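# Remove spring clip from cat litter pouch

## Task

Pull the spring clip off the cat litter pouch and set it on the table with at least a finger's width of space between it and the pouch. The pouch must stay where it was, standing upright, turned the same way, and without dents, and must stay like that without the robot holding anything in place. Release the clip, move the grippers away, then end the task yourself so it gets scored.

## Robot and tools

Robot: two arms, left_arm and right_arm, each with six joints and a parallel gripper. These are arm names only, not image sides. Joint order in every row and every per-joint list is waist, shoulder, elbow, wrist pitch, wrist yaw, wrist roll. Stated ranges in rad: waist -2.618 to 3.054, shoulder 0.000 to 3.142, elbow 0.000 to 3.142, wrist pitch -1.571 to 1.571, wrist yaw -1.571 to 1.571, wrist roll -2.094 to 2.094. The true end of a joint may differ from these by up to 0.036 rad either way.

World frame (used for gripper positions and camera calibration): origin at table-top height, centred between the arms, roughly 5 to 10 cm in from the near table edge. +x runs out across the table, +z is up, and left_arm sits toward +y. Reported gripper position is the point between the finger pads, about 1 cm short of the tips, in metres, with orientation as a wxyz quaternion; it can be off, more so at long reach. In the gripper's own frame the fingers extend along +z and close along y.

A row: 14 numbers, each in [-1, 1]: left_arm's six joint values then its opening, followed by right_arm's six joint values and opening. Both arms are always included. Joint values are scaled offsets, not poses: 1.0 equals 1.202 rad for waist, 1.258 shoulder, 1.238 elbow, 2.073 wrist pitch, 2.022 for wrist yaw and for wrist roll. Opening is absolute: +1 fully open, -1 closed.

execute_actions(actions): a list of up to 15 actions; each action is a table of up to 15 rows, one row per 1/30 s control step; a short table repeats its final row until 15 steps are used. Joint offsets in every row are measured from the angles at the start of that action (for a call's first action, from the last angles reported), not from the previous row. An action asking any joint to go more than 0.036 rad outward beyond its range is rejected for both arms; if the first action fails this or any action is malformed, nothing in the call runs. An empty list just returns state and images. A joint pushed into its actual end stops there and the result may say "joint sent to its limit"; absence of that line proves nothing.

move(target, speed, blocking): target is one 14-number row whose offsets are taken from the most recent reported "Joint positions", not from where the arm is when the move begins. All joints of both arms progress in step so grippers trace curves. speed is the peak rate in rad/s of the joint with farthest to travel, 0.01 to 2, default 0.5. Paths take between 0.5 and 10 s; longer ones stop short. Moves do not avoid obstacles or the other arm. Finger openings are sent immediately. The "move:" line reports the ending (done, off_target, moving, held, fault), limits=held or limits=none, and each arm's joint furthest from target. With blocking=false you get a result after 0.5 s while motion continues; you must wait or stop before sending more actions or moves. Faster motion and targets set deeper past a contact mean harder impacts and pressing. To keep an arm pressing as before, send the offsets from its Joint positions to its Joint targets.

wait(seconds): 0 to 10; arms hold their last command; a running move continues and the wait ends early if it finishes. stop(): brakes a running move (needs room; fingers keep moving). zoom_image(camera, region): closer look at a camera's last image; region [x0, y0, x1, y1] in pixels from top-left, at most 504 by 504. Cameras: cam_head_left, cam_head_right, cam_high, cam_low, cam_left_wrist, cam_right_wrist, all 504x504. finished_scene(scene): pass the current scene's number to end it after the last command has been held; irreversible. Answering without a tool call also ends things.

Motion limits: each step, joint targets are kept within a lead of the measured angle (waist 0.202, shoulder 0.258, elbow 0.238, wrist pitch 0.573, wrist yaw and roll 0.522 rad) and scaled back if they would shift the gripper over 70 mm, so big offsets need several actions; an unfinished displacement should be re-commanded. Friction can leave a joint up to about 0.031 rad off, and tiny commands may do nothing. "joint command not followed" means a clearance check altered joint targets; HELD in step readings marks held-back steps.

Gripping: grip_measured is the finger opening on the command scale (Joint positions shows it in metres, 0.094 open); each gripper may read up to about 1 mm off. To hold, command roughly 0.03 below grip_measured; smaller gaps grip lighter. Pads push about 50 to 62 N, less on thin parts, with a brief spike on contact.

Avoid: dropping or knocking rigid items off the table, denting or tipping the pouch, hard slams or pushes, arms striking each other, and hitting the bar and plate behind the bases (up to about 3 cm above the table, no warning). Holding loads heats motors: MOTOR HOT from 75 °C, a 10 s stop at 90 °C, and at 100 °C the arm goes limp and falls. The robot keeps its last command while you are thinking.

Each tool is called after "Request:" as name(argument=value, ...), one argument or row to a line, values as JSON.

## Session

Request:
execute_actions(
  actions=[],
)

Scene clock: 0.00 s.
left_arm: end_effector_position=(+0.1562, +0.1784, +0.2325) grip_measured=+1.000 end_effector_quat_wxyz=(+0.111, -0.171, +0.977, -0.066) | right_arm: end_effector_position=(+0.1410, -0.4105, +0.1201) grip_measured=+1.000 end_effector_quat_wxyz=(+0.220, +0.026, +0.947, +0.234)
Joint names: [waist, shoulder, elbow, wrist pitch, wrist yaw, wrist roll]
Joint positions: left_arm=[-0.831  1.199  1.374 -1.526 -0.096 -1.12   0.094] | right_arm=[-1.219  1.367  0.938 -1.424 -0.569 -1.249  0.094]
Joint velocities: left_arm=[ 0.007  0.007 -0.002  0.037  0.022 -0.095  0.   ] | right_arm=[ 0.002 -0.002 -0.002  0.037  0.007  0.022  0.   ]
Joint torques (N m, as the arm reports them, + toward a larger angle): no reading
Motor temperatures (°C, as the motors report them): left_arm=[23 24 27 26 26 24] | right_arm=[27 27 29 26 25 25]
Joint targets: left_arm=[-0.831 1.199 1.374 -1.526 -0.096 -1.120] | right_arm=[-1.219 1.367 0.938 -1.424 -0.569 -1.249]
camera_calibration (this result's frames):
cam_left_wrist: T_world_to_cam=[[0.303301, -0.937499, 0.170596, 0.0813118], [-0.887153, -0.212469, 0.409654, 0.0865696], [-0.347804, -0.275594, -0.896148, 0.435618], [0, 0, 0, 1]] pos_world=[0.203648, 0.214677, 0.341043]
cam_right_wrist: T_world_to_cam=[[0.0592042, -0.886217, -0.459472, -0.31597], [-0.976795, -0.146338, 0.15639, 0.0613941], [-0.205833, 0.439551, -0.874315, 0.435138], [0, 0, 0, 1]] pos_world=[0.168242, -0.462299, 0.225667]

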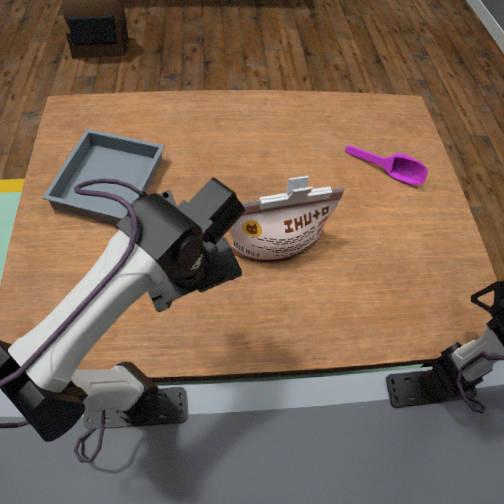

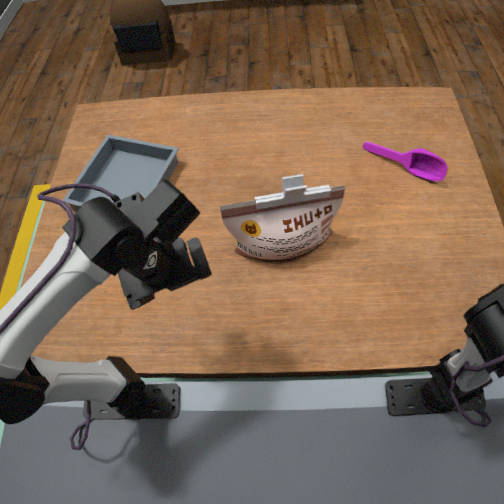

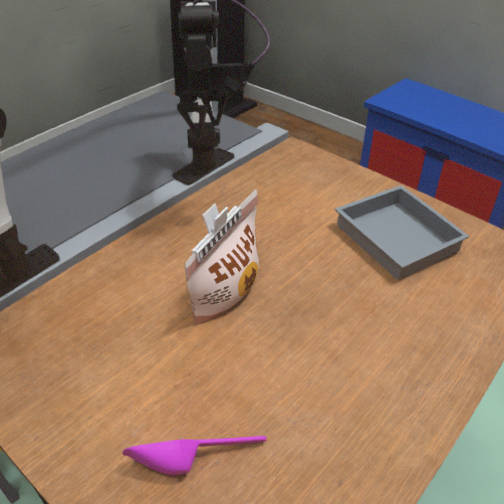

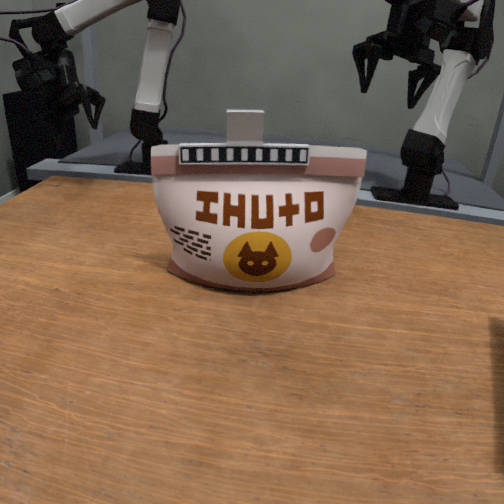

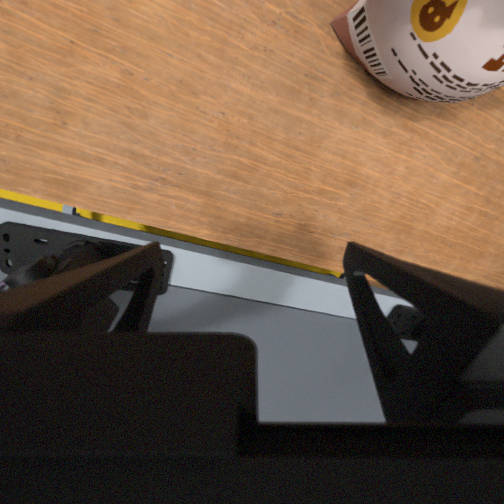

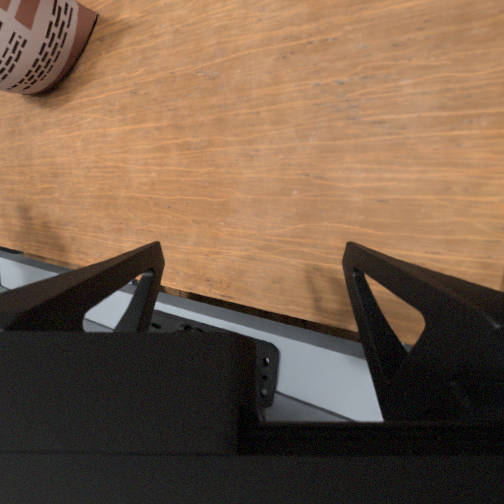

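Request:
move(
  target=[0,0,0,0,0,0,1,0.8,0.3,0.6,-0.065,0.281,0.088,1],
  speed=1.2,
)

Request:
move(
  target=[0,0,0,0,0,0,1,0.775,0.283,0.62,0,0,0,1],
  speed=1.2,
)

Scene clock: 8.03 s.
left_arm: end_effector_position=(+0.1562, +0.1784, +0.2325) grip_measured=+1.000 end_effector_quat_wxyz=(+0.111, -0.171, +0.977, -0.066) | right_arm: end_effector_position=(+0.2903, -0.3763, +0.1806) grip_measured=+1.000 end_effector_quat_wxyz=(-0.006, -0.399, +0.917, +0.026)
Joint names: [waist, shoulder, elbow, wrist pitch, wrist yaw, wrist roll]
Joint positions: left_arm=[-0.831  1.199  1.374 -1.526 -0.096 -1.12   0.094] | right_arm=[-0.26   1.726  1.664 -1.547 -0.003 -1.077  0.094]
Joint velocities: left_arm=[ 0.002  0.007 -0.022 -0.022 -0.007  0.037  0.   ] | right_arm=[-0.007 -0.002 -0.012 -0.022 -0.051 -0.007  0.   ]
Joint torques (N m, as the arm reports them, + toward a larger angle): left_arm=[ 0.1  -3.09  7.18  0.99 -0.02  0.05] | right_arm=[-0.27 -7.81  7.61  0.24 -0.08  0.19]
Motor temperatures (°C, as the motors report them): left_arm=[23 24 28 27 26 24] | right_arm=[27 28 30 26 25 25]
Joint targets: left_arm=[-0.831 1.199 1.374 -1.526 -0.096 -1.120] | right_arm=[-0.257 1.744 1.681 -1.559 -0.001 -1.071]
move: done; limits=none; left_arm: farthest joint: the waist, 0.000 radians from its target (0.000 radians at the start); right_arm: farthest joint: the shoulder, 0.019 radians from its target (0.378 radians at the start)
camera_calibration (this result's frames):
cam_left_wrist: T_world_to_cam=[[0.303301, -0.937499, 0.170596, 0.0813118], [-0.887153, -0.212469, 0.409654, 0.0865696], [-0.347804, -0.275594, -0.896148, 0.435618], [0, 0, 0, 1]] pos_world=[0.203648, 0.214677, 0.341043]
cam_right_wrist: T_world_to_cam=[[0.732107, -0.678546, -0.0599593, -0.456086], [-0.518789, -0.612445, 0.596464, -0.185073], [-0.44145, -0.405569, -0.800397, 0.240808], [0, 0, 0, 1]] pos_world=[0.344195, -0.325158, 0.275785]

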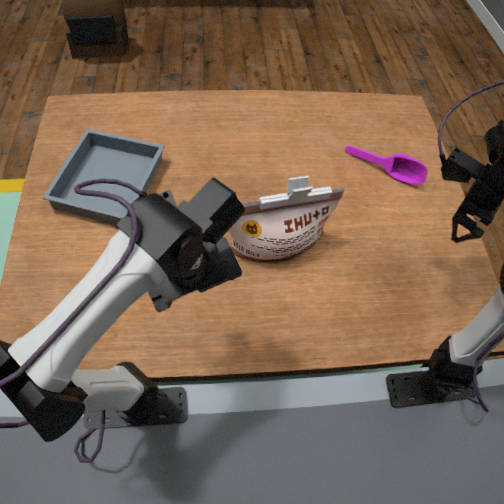

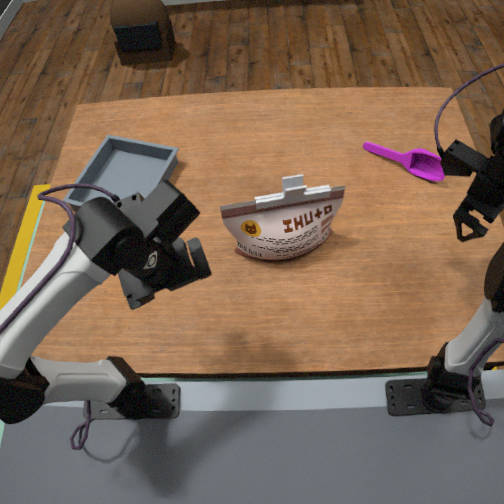

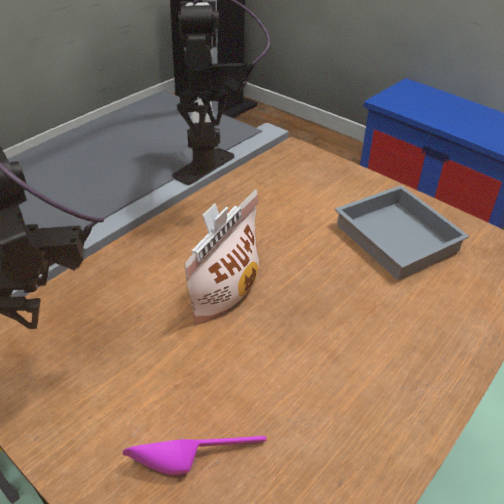

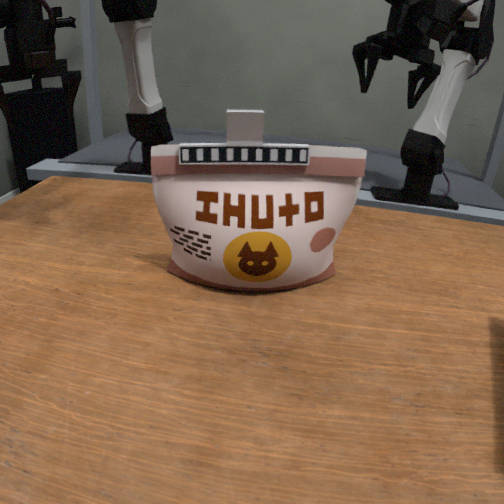

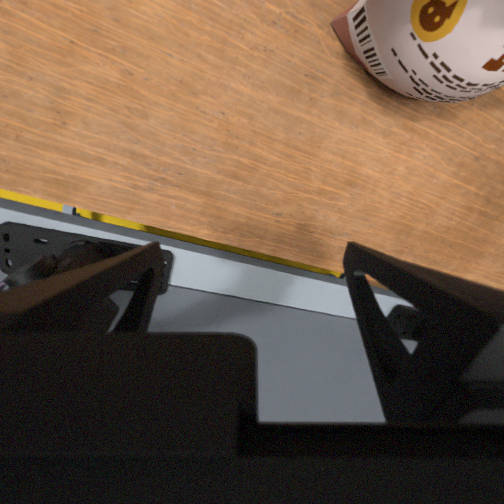

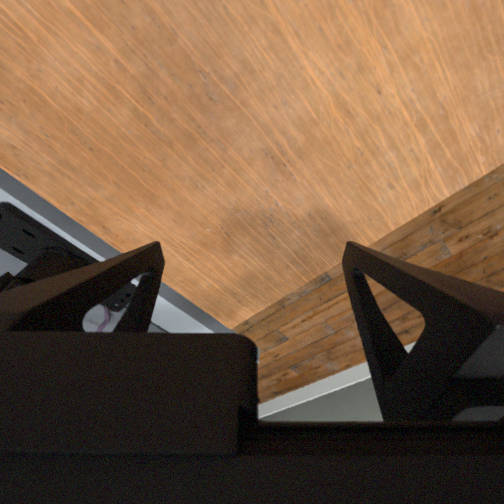

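Scene clock: 9.43 s.
left_arm: end_effector_position=(+0.1562, +0.1784, +0.2325) grip_measured=+1.000 end_effector_quat_wxyz=(+0.111, -0.171, +0.977, -0.066) | right_arm: end_effector_position=(+0.3465, -0.0233, +0.2786) grip_measured=+1.000 end_effector_quat_wxyz=(-0.202, +0.752, -0.627, +0.029)
Joint names: [waist, shoulder, elbow, wrist pitch, wrist yaw, wrist roll]
Joint positions: left_arm=[-0.831  1.199  1.374 -1.526 -0.096 -1.12   0.094] | right_arm=[ 0.675  2.059  2.414 -1.538 -0.004 -1.077  0.094]
Joint velocities: left_arm=[ 0.012 -0.012 -0.012  0.022 -0.007 -0.007  0.   ] | right_arm=[ 0.007 -0.012 -0.012  0.022 -0.022 -0.007  0.   ]
Joint torques (N m, as the arm reports them, + toward a larger angle): left_arm=[ 0.11 -3.07  7.18  1.   -0.02  0.05] | right_arm=[ -0.78 -10.72   7.26   1.06  -0.08   0.16]
Motor temperatures (°C, as the motors report them): left_arm=[23 24 28 27 26 24] | right_arm=[27 28 31 26 25 25]
Joint targets: left_arm=[-0.831 1.199 1.374 -1.526 -0.096 -1.120] | right_arm=[0.671 2.081 2.431 -1.547 -0.003 -1.077]
move: off_target (right_arm); limits=none; left_arm: farthest joint: the waist, 0.000 radians from its target (0.000 radians at the start); right_arm: farthest joint: the shoulder, 0.023 radians from its target (0.356 radians at the start)
camera_calibration (this result's frames):
cam_left_wrist: T_world_to_cam=[[0.303301, -0.937499, 0.170596, 0.0813118], [-0.887153, -0.212469, 0.409654, 0.0865696], [-0.347804, -0.275594, -0.896148, 0.435618], [0, 0, 0, 1]] pos_world=[0.203648, 0.214677, 0.341043]
cam_right_wrist: T_world_to_cam=[[0.932779, 0.137614, 0.333146, -0.411913], [-0.00374828, -0.920498, 0.390728, -0.126557], [0.36043, -0.365712, -0.858105, 0.22636], [0, 0, 0, 1]] pos_world=[0.302162, 0.0229719, 0.380918]

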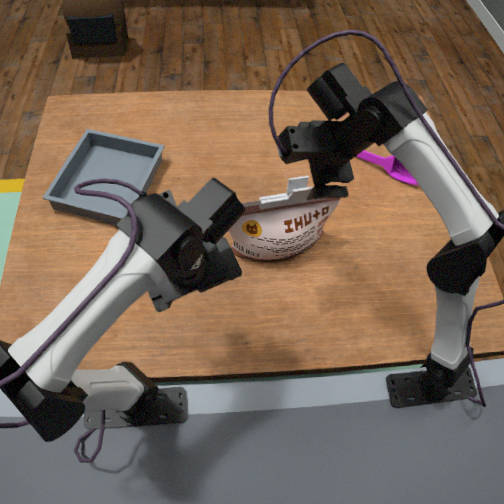

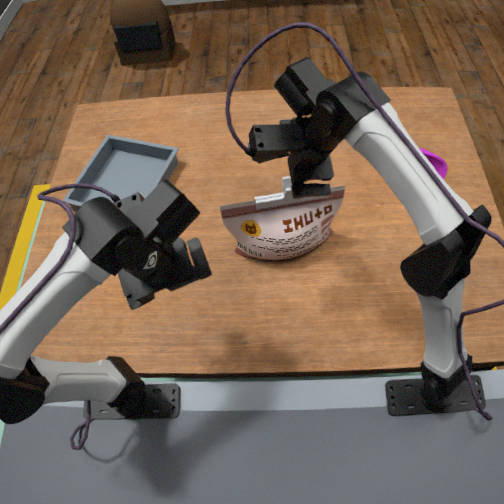

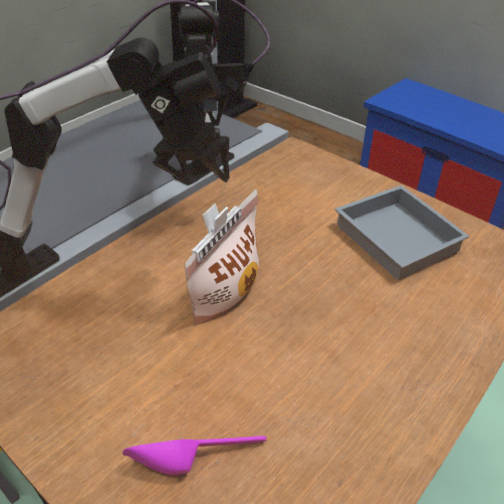

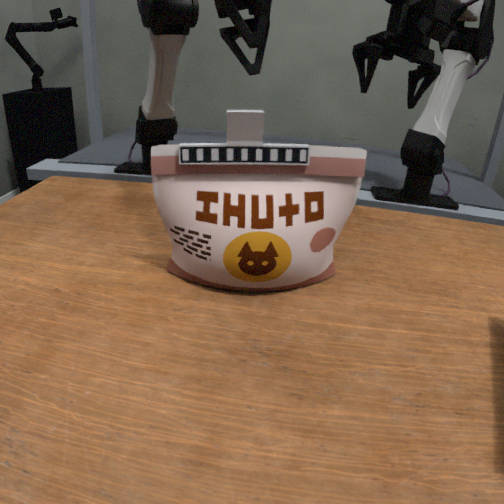

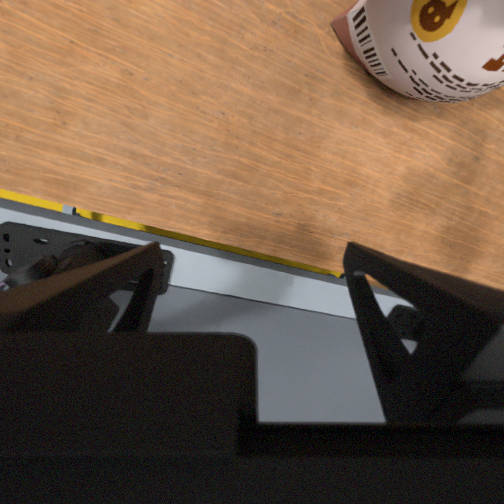

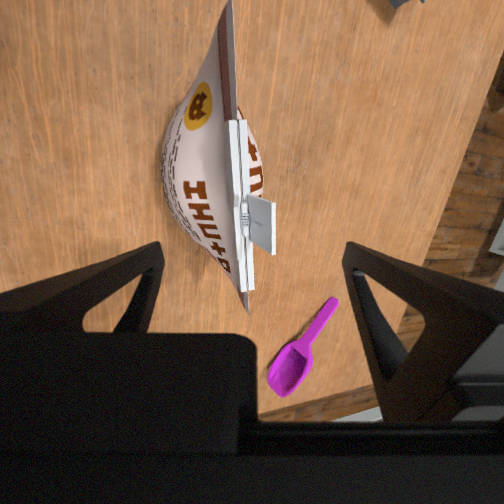

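Request:
move(
  target=[0,0,0,0,0,0,1,-0.035,0.095,0,-0.01,0,0,1],
  speed=0.3,
)

Scene clock: 15.47 s.
left_arm: end_effector_position=(+0.1562, +0.1784, +0.2325) grip_measured=+1.000 end_effector_quat_wxyz=(+0.111, -0.171, +0.977, -0.066) | right_arm: end_effector_position=(+0.3666, -0.0292, +0.2286) grip_measured=+1.000 end_effector_quat_wxyz=(-0.141, +0.748, -0.648, +0.019)
Joint names: [waist, shoulder, elbow, wrist pitch, wrist yaw, wrist roll]
Joint positions: left_arm=[-0.831  1.199  1.374 -1.526 -0.096 -1.12   0.094] | right_arm=[ 0.636  2.172  2.414 -1.55  -0.003 -1.077  0.094]
Joint velocities: left_arm=[ 0.007  0.002  0.007 -0.037  0.022 -0.007  0.   ] | right_arm=[-0.022  0.012 -0.042  0.037 -0.081 -0.066  0.   ]
Joint torques (N m, as the arm reports them, + toward a larger angle): left_arm=[ 0.11 -3.07  7.2   0.99 -0.02  0.05] | right_arm=[ -0.66 -13.58   6.16   0.83  -0.1    0.16]
Motor temperatures (°C, as the motors report them): left_arm=[23 24 29 27 26 24] | right_arm=[27 30 31 27 25 25]
Joint targets: left_arm=[-0.831 1.199 1.374 -1.526 -0.096 -1.120] | right_arm=[0.633 2.178 2.414 -1.559 -0.004 -1.077]
move: done; limits=none; left_arm: farthest joint: the waist, 0.000 radians from its target (0.000 radians at the start); right_arm: farthest joint: the wrist pitch, 0.008 radians from its target (0.020 radians at the start)
camera_calibration (this result's frames):
cam_left_wrist: T_world_to_cam=[[0.303301, -0.937499, 0.170596, 0.0813118], [-0.887153, -0.212469, 0.409654, 0.0865696], [-0.347804, -0.275594, -0.896148, 0.435618], [0, 0, 0, 1]] pos_world=[0.203648, 0.214677, 0.341043]
cam_right_wrist: T_world_to_cam=[[0.965792, 0.123843, 0.227835, -0.401584], [0.00525794, -0.887764, 0.460268, -0.130584], [0.259265, -0.443325, -0.858047, 0.208806], [0, 0, 0, 1]] pos_world=[0.334397, 0.0263744, 0.330764]

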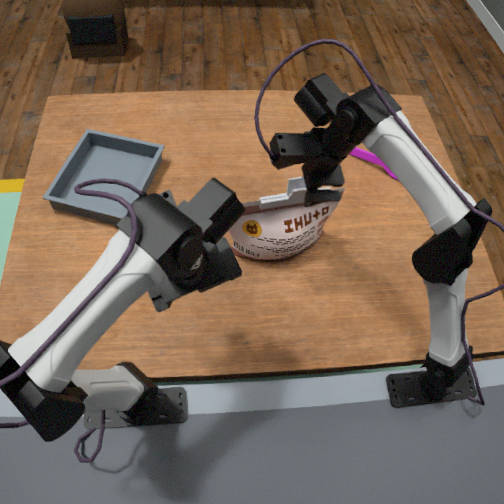

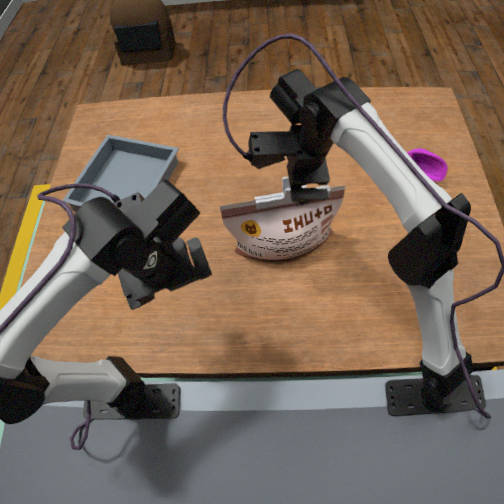

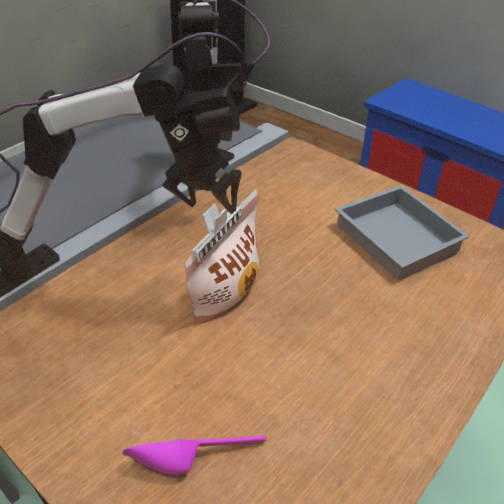

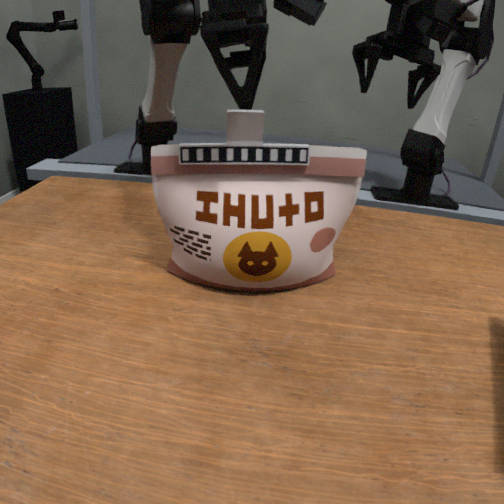

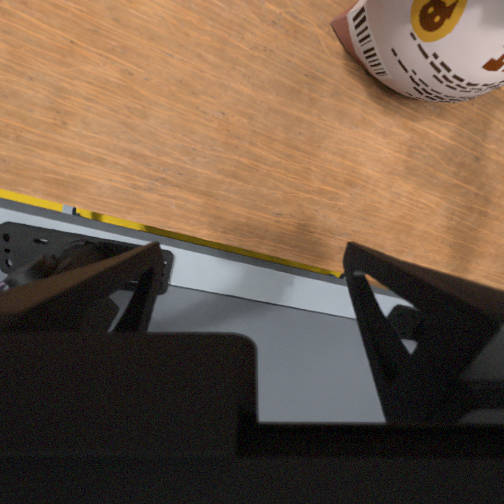

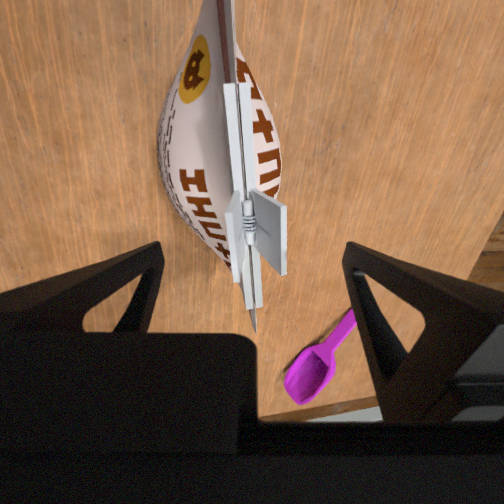

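Good; down ~3 cm more.

Request:
move(
  target=[0,0,0,0,0,0,1,0,0.055,0,0,0,0,1],
  speed=0.2,
)

Scene clock: 19.97 s.
left_arm: end_effector_position=(+0.1562, +0.1784, +0.2325) grip_measured=+1.000 end_effector_quat_wxyz=(+0.111, -0.171, +0.977, -0.066) | right_arm: end_effector_position=(+0.3705, -0.0257, +0.2040) grip_measured=+1.000 end_effector_quat_wxyz=(-0.113, +0.751, -0.651, +0.013)
Joint names: [waist, shoulder, elbow, wrist pitch, wrist yaw, wrist roll]
Joint positions: left_arm=[-0.831  1.199  1.374 -1.526 -0.096 -1.12   0.094] | right_arm=[ 0.636  2.228  2.414 -1.551 -0.003 -1.077  0.094]
Joint velocities: left_arm=[-0.007 -0.002 -0.007 -0.022 -0.051 -0.037  0.   ] | right_arm=[ 0.002  0.002 -0.022 -0.007  0.007 -0.007  0.   ]
Joint torques (N m, as the arm reports them, + toward a larger angle): left_arm=[ 0.1  -3.07  7.18  0.99 -0.01  0.05] | right_arm=[ -0.5  -13.57   6.31   0.82  -0.1    0.15]
Motor temperatures (°C, as the motors report them): left_arm=[23 24 29 27 26 24] | right_arm=[27 31 32 27 25 25]
Joint targets: left_arm=[-0.831 1.199 1.374 -1.526 -0.096 -1.120] | right_arm=[0.636 2.242 2.414 -1.550 -0.003 -1.077]
move: done; limits=none; left_arm: farthest joint: the waist, 0.000 radians from its target (0.000 radians at the start); right_arm: farthest joint: the shoulder, 0.013 radians from its target (0.069 radians at the start)
camera_calibration (this result's frames):
cam_left_wrist: T_world_to_cam=[[0.303301, -0.937499, 0.170596, 0.0813118], [-0.887153, -0.212469, 0.409654, 0.0865696], [-0.347804, -0.275594, -0.896148, 0.435618], [0, 0, 0, 1]] pos_world=[0.203648, 0.214677, 0.341043]
cam_right_wrist: T_world_to_cam=[[0.974875, 0.13183, 0.179552, -0.393482], [0.0277964, -0.871762, 0.489141, -0.13003], [0.22101, -0.471861, -0.853523, 0.200826], [0, 0, 0, 1]] pos_world=[0.342825, 0.0332795, 0.305663]

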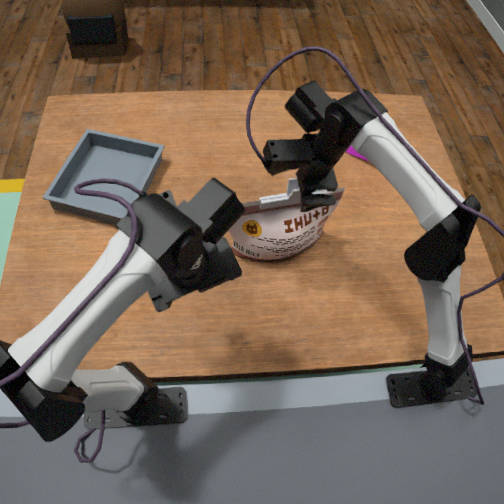

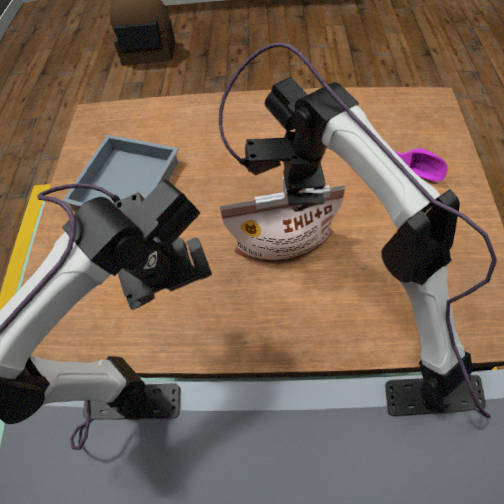

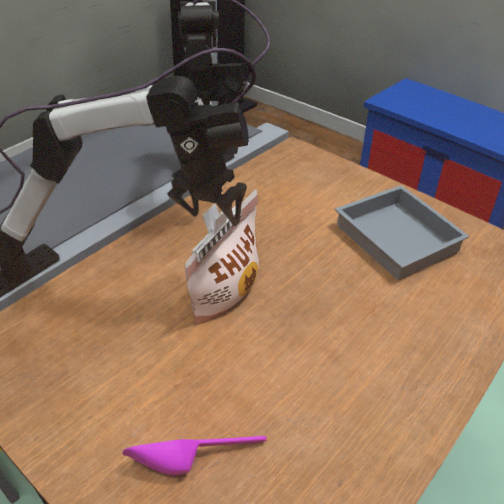

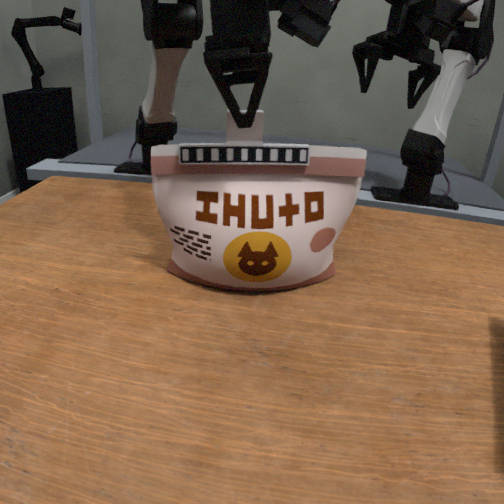

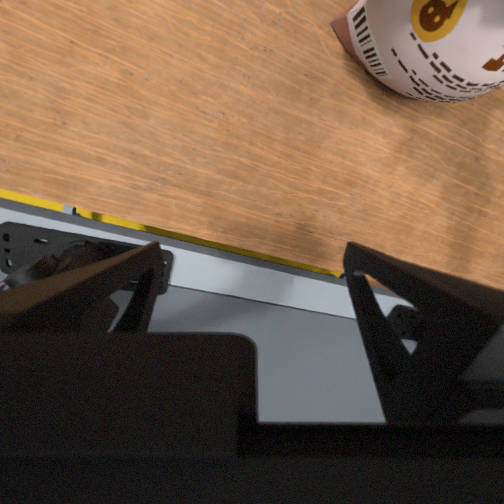

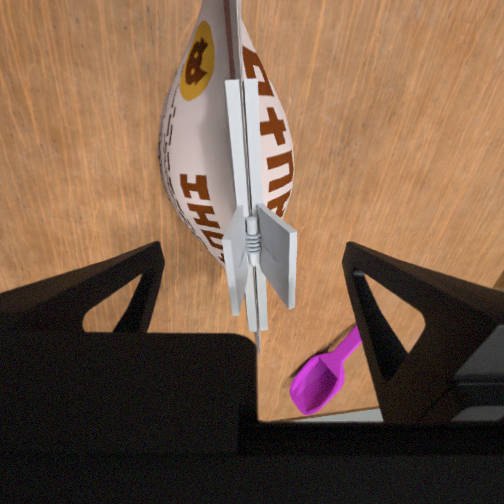

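Request:
move(
  target=[0,0,0,0,0,0,1,0,0.035,0,0,0,0,1],
  speed=0.2,
)

Request:
move(
  target=[0,0,0,0,0,0,1,0,0,0,0,0,0,-1],
)

Request:
move(
  target=[0,0,0,0,0,0,1,0,-0.1,0.06,0,0,0,-1],
  speed=0.2,
)

Scene clock: 23.97 s.
left_arm: end_effector_position=(+0.1562, +0.1784, +0.2325) grip_measured=+1.000 end_effector_quat_wxyz=(+0.111, -0.171, +0.977, -0.066) | right_arm: end_effector_position=(+0.3720, -0.0243, +0.1921) grip_measured=+1.000 end_effector_quat_wxyz=(-0.100, +0.752, -0.651, +0.010)
Joint names: [waist, shoulder, elbow, wrist pitch, wrist yaw, wrist roll]
Joint positions: left_arm=[-0.831  1.199  1.374 -1.526 -0.096 -1.12   0.094] | right_arm=[ 0.636  2.256  2.414 -1.551 -0.003 -1.077  0.094]
Joint velocities: left_arm=[ 0.012 -0.012 -0.002 -0.037  0.007  0.022  0.   ] | right_arm=[ 0.007 -0.022 -0.012  0.022  0.037 -0.007  0.   ]
Joint torques (N m, as the arm reports them, + toward a larger angle): left_arm=[ 0.09 -3.07  7.17  0.99 -0.02  0.05] | right_arm=[ -0.49 -13.52   6.27   0.76  -0.1    0.15]
Motor temperatures (°C, as the motors report them): left_arm=[23 24 29 27 26 24] | right_arm=[27 33 32 27 25 25]
Joint targets: left_arm=[-0.831 1.199 1.374 -1.526 -0.096 -1.120] | right_arm=[0.636 2.272 2.414 -1.551 -0.003 -1.077]
move: done; limits=none; left_arm: farthest joint: the waist, 0.000 radians from its target (0.000 radians at the start); right_arm: farthest joint: the shoulder, 0.017 radians from its target (0.044 radians at the start)
camera_calibration (this result's frames):
cam_left_wrist: T_world_to_cam=[[0.303301, -0.937499, 0.170596, 0.0813118], [-0.887153, -0.212469, 0.409654, 0.0865696], [-0.347804, -0.275594, -0.896148, 0.435618], [0, 0, 0, 1]] pos_world=[0.203648, 0.214677, 0.341043]
cam_right_wrist: T_world_to_cam=[[0.97845, 0.135086, 0.156166, -0.389757], [0.0390581, -0.863737, 0.502428, -0.129538], [0.202757, -0.485501, -0.850399, 0.196841], [0, 0, 0, 1]] pos_world=[0.346506, 0.03633, 0.293343]

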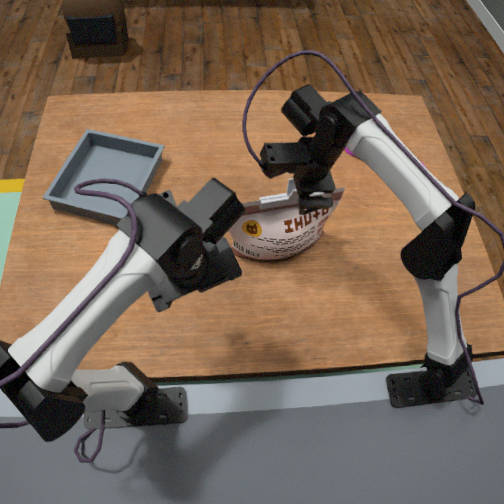

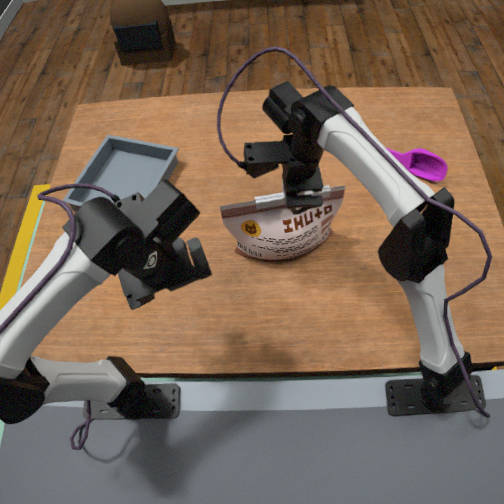

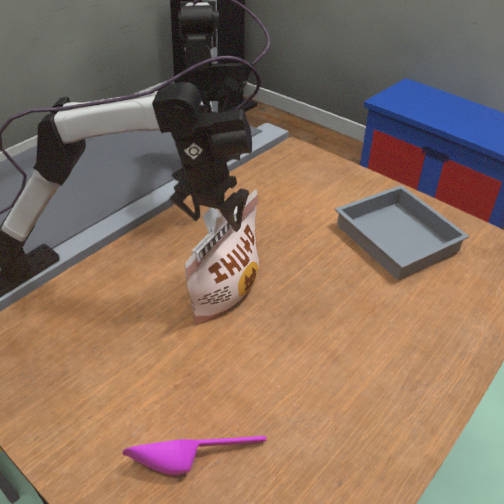

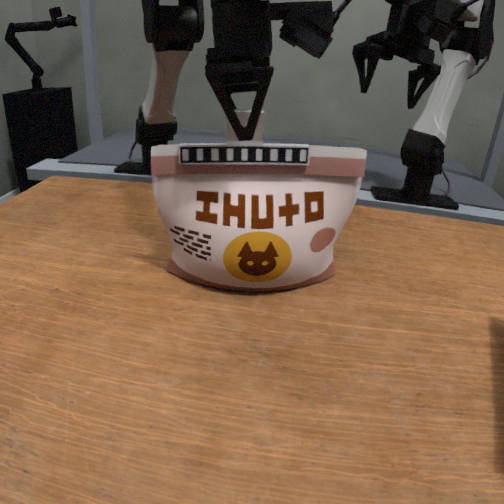

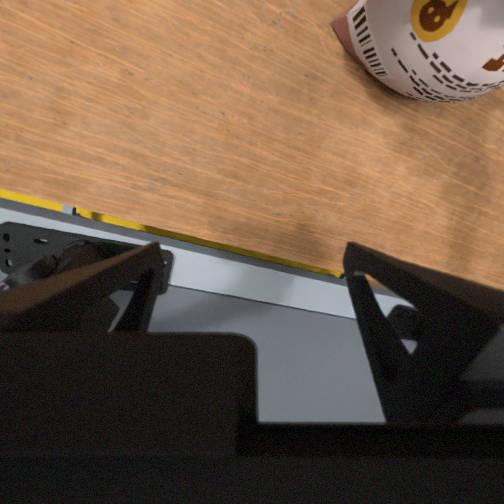

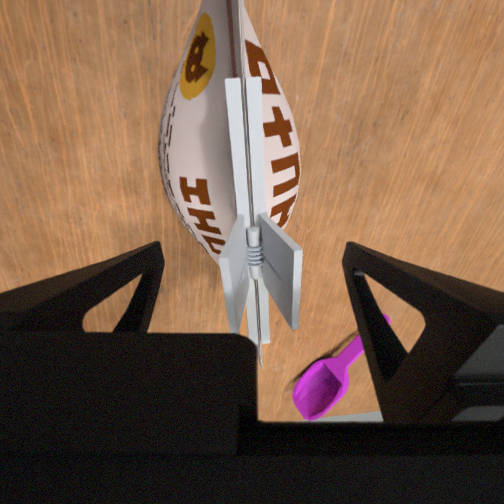

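Scene clock: 24.50 s.
left_arm: end_effector_position=(+0.1562, +0.1784, +0.2325) grip_measured=+1.000 end_effector_quat_wxyz=(+0.111, -0.171, +0.977, -0.066) | right_arm: end_effector_position=(+0.3723, -0.0244, +0.1921) grip_measured=-0.647 end_effector_quat_wxyz=(-0.100, +0.753, -0.650, +0.011)
Joint names: [waist, shoulder, elbow, wrist pitch, wrist yaw, wrist roll]
Joint positions: left_arm=[-0.831  1.199  1.374 -1.526 -0.096 -1.12   0.094] | right_arm=[ 0.636  2.256  2.414 -1.55  -0.002 -1.079  0.017]
Joint velocities: left_arm=[-0.002 -0.007  0.007 -0.022 -0.022 -0.022  0.   ] | right_arm=[-0.002 -0.007 -0.007 -0.051  0.037 -0.022  0.   ]
Joint torques (N m, as the arm reports them, + toward a larger angle): left_arm=[ 0.11 -3.07  7.17  1.   -0.02  0.06] | right_arm=[ -0.5  -14.95   6.28   0.76  -0.11   0.2 ]
Motor temperatures (°C, as the motors report them): left_arm=[23 24 29 27 26 24] | right_arm=[27 33 32 27 25 25]
Joint targets: left_arm=[-0.831 1.199 1.374 -1.526 -0.096 -1.120] | right_arm=[0.636 2.256 2.414 -1.550 -0.003 -1.077]
move: done; limits=none; left_arm: farthest joint: the waist, 0.000 radians from its target (0.000 radians at the start); right_arm: farthest joint: the wrist roll, 0.002 radians from its target (0.000 radians at the start)
camera_calibration (this result's frames):
cam_left_wrist: T_world_to_cam=[[0.303301, -0.937499, 0.170596, 0.0813118], [-0.887153, -0.212469, 0.409654, 0.0865696], [-0.347804, -0.275594, -0.896148, 0.435618], [0, 0, 0, 1]] pos_world=[0.203648, 0.214677, 0.341043]
cam_right_wrist: T_world_to_cam=[[0.977844, 0.13751, 0.157835, -0.390082], [0.040102, -0.863072, 0.503487, -0.130229], [0.205457, -0.486002, -0.849464, 0.195559], [0, 0, 0, 1]] pos_world=[0.346483, 0.0362851, 0.293258]

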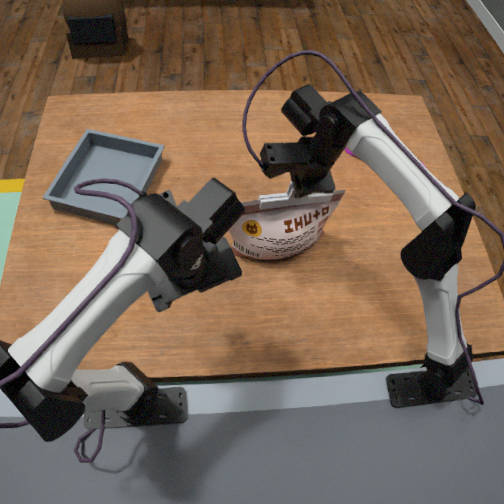

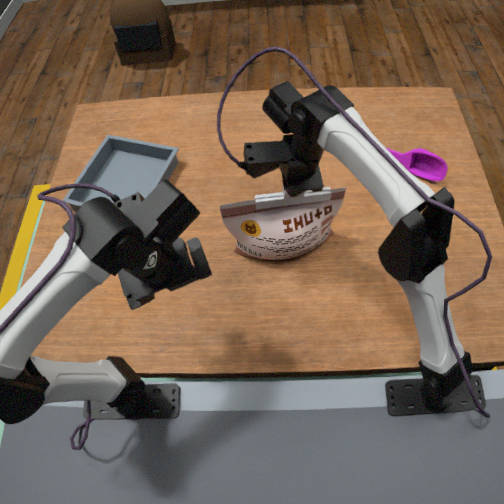

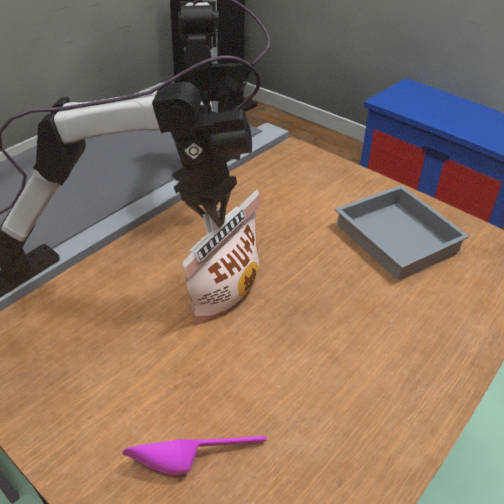

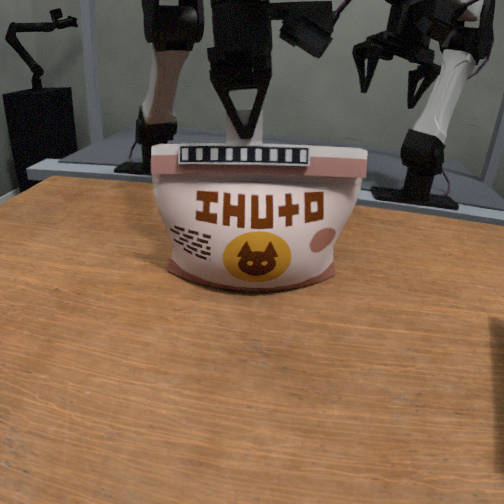

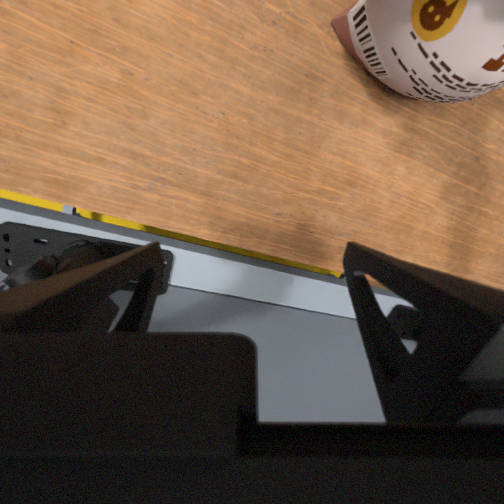

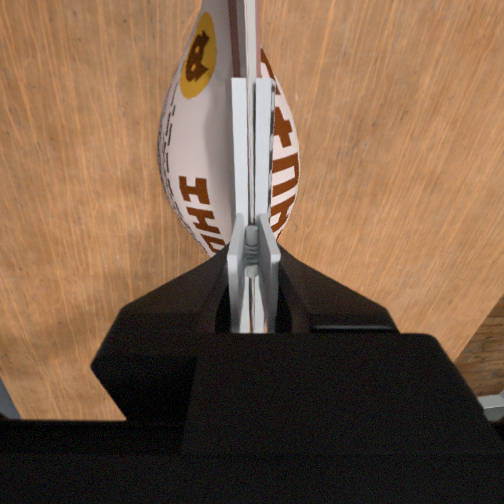

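Scene clock: 25.50 s.
left_arm: end_effector_position=(+0.1562, +0.1784, +0.2325) grip_measured=+1.000 end_effector_quat_wxyz=(+0.111, -0.171, +0.977, -0.066) | right_arm: end_effector_position=(+0.3677, -0.0297, +0.2643) grip_measured=-0.647 end_effector_quat_wxyz=(-0.189, +0.743, -0.642, +0.032)
Joint names: [waist, shoulder, elbow, wrist pitch, wrist yaw, wrist roll]
Joint positions: left_arm=[-0.831  1.199  1.374 -1.526 -0.096 -1.12   0.094] | right_arm=[ 0.636  2.13   2.473 -1.551 -0.001 -1.081  0.017]
Joint velocities: left_arm=[-0.002 -0.022  0.002 -0.007 -0.022  0.037  0.   ] | right_arm=[0.002 0.007 0.002 0.007 0.022 0.007 0.   ]
Joint torques (N m, as the arm reports them, + toward a larger angle): left_arm=[ 0.1  -3.05  7.18  0.99 -0.01  0.06] | right_arm=[ -0.52 -13.5    7.08   1.1   -0.09   0.19]
Motor temperatures (°C, as the motors report them): left_arm=[23 24 29 27 26 24] | right_arm=[27 34 32 27 25 25]
Joint targets: left_arm=[-0.831 1.199 1.374 -1.526 -0.096 -1.120] | right_arm=[0.636 2.130 2.488 -1.550 -0.001 -1.079]
move: done; limits=none; left_arm: farthest joint: the waist, 0.000 radians from its target (0.000 radians at the start); right_arm: farthest joint: the elbow, 0.015 radians from its target (0.074 radians at the start)
camera_calibration (this result's frames):
cam_left_wrist: T_world_to_cam=[[0.303301, -0.937499, 0.170596, 0.0813118], [-0.887153, -0.212469, 0.409654, 0.0865696], [-0.347804, -0.275594, -0.896148, 0.435618], [0, 0, 0, 1]] pos_world=[0.203648, 0.214677, 0.341043]
cam_right_wrist: T_world_to_cam=[[0.94305, 0.109749, 0.314026, -0.42559], [-0.0293961, -0.912821, 0.4073, -0.121492], [0.33135, -0.393336, -0.857609, 0.213846], [0, 0, 0, 1]] pos_world=[0.326924, 0.0199211, 0.366527]

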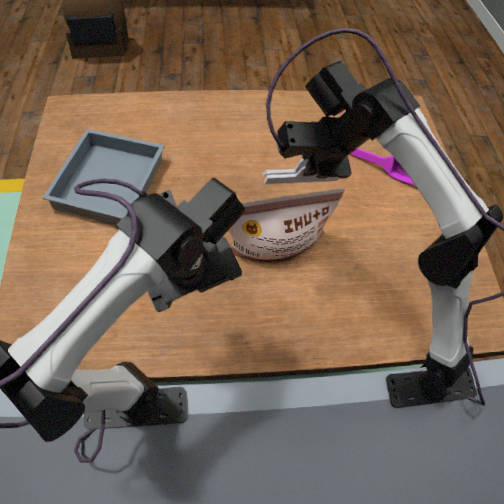

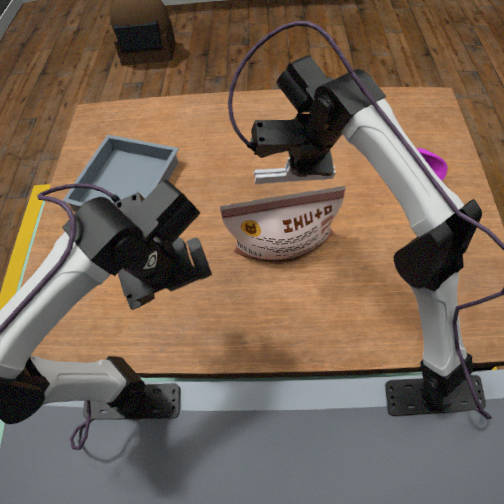

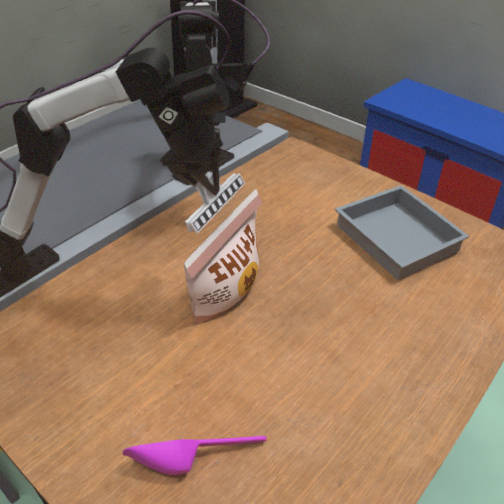

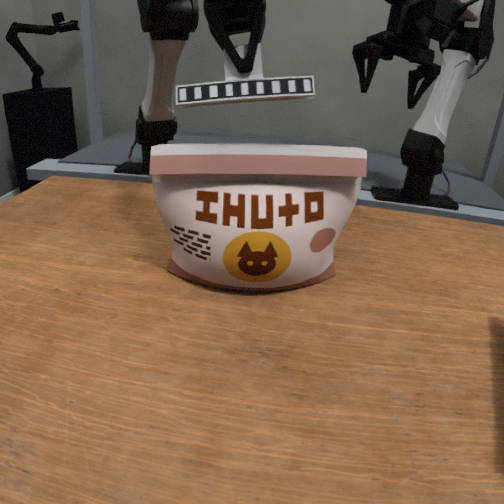

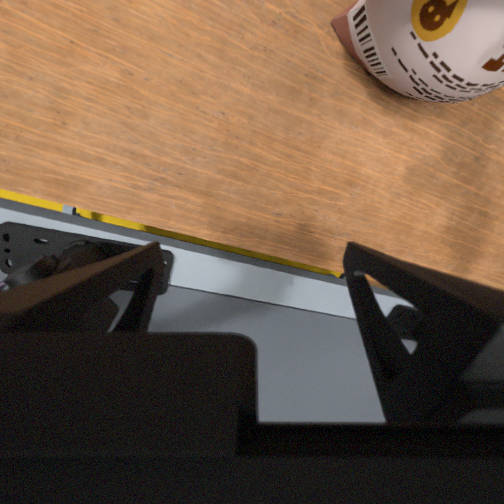

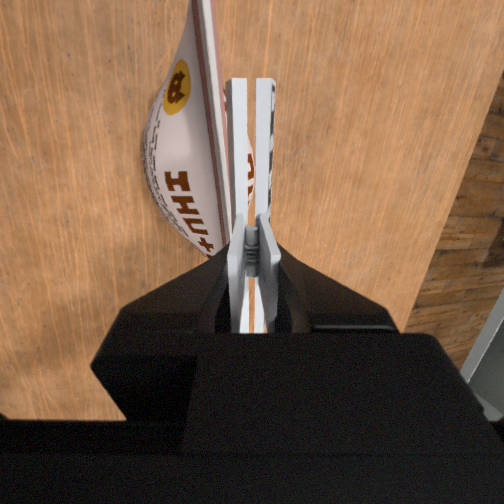

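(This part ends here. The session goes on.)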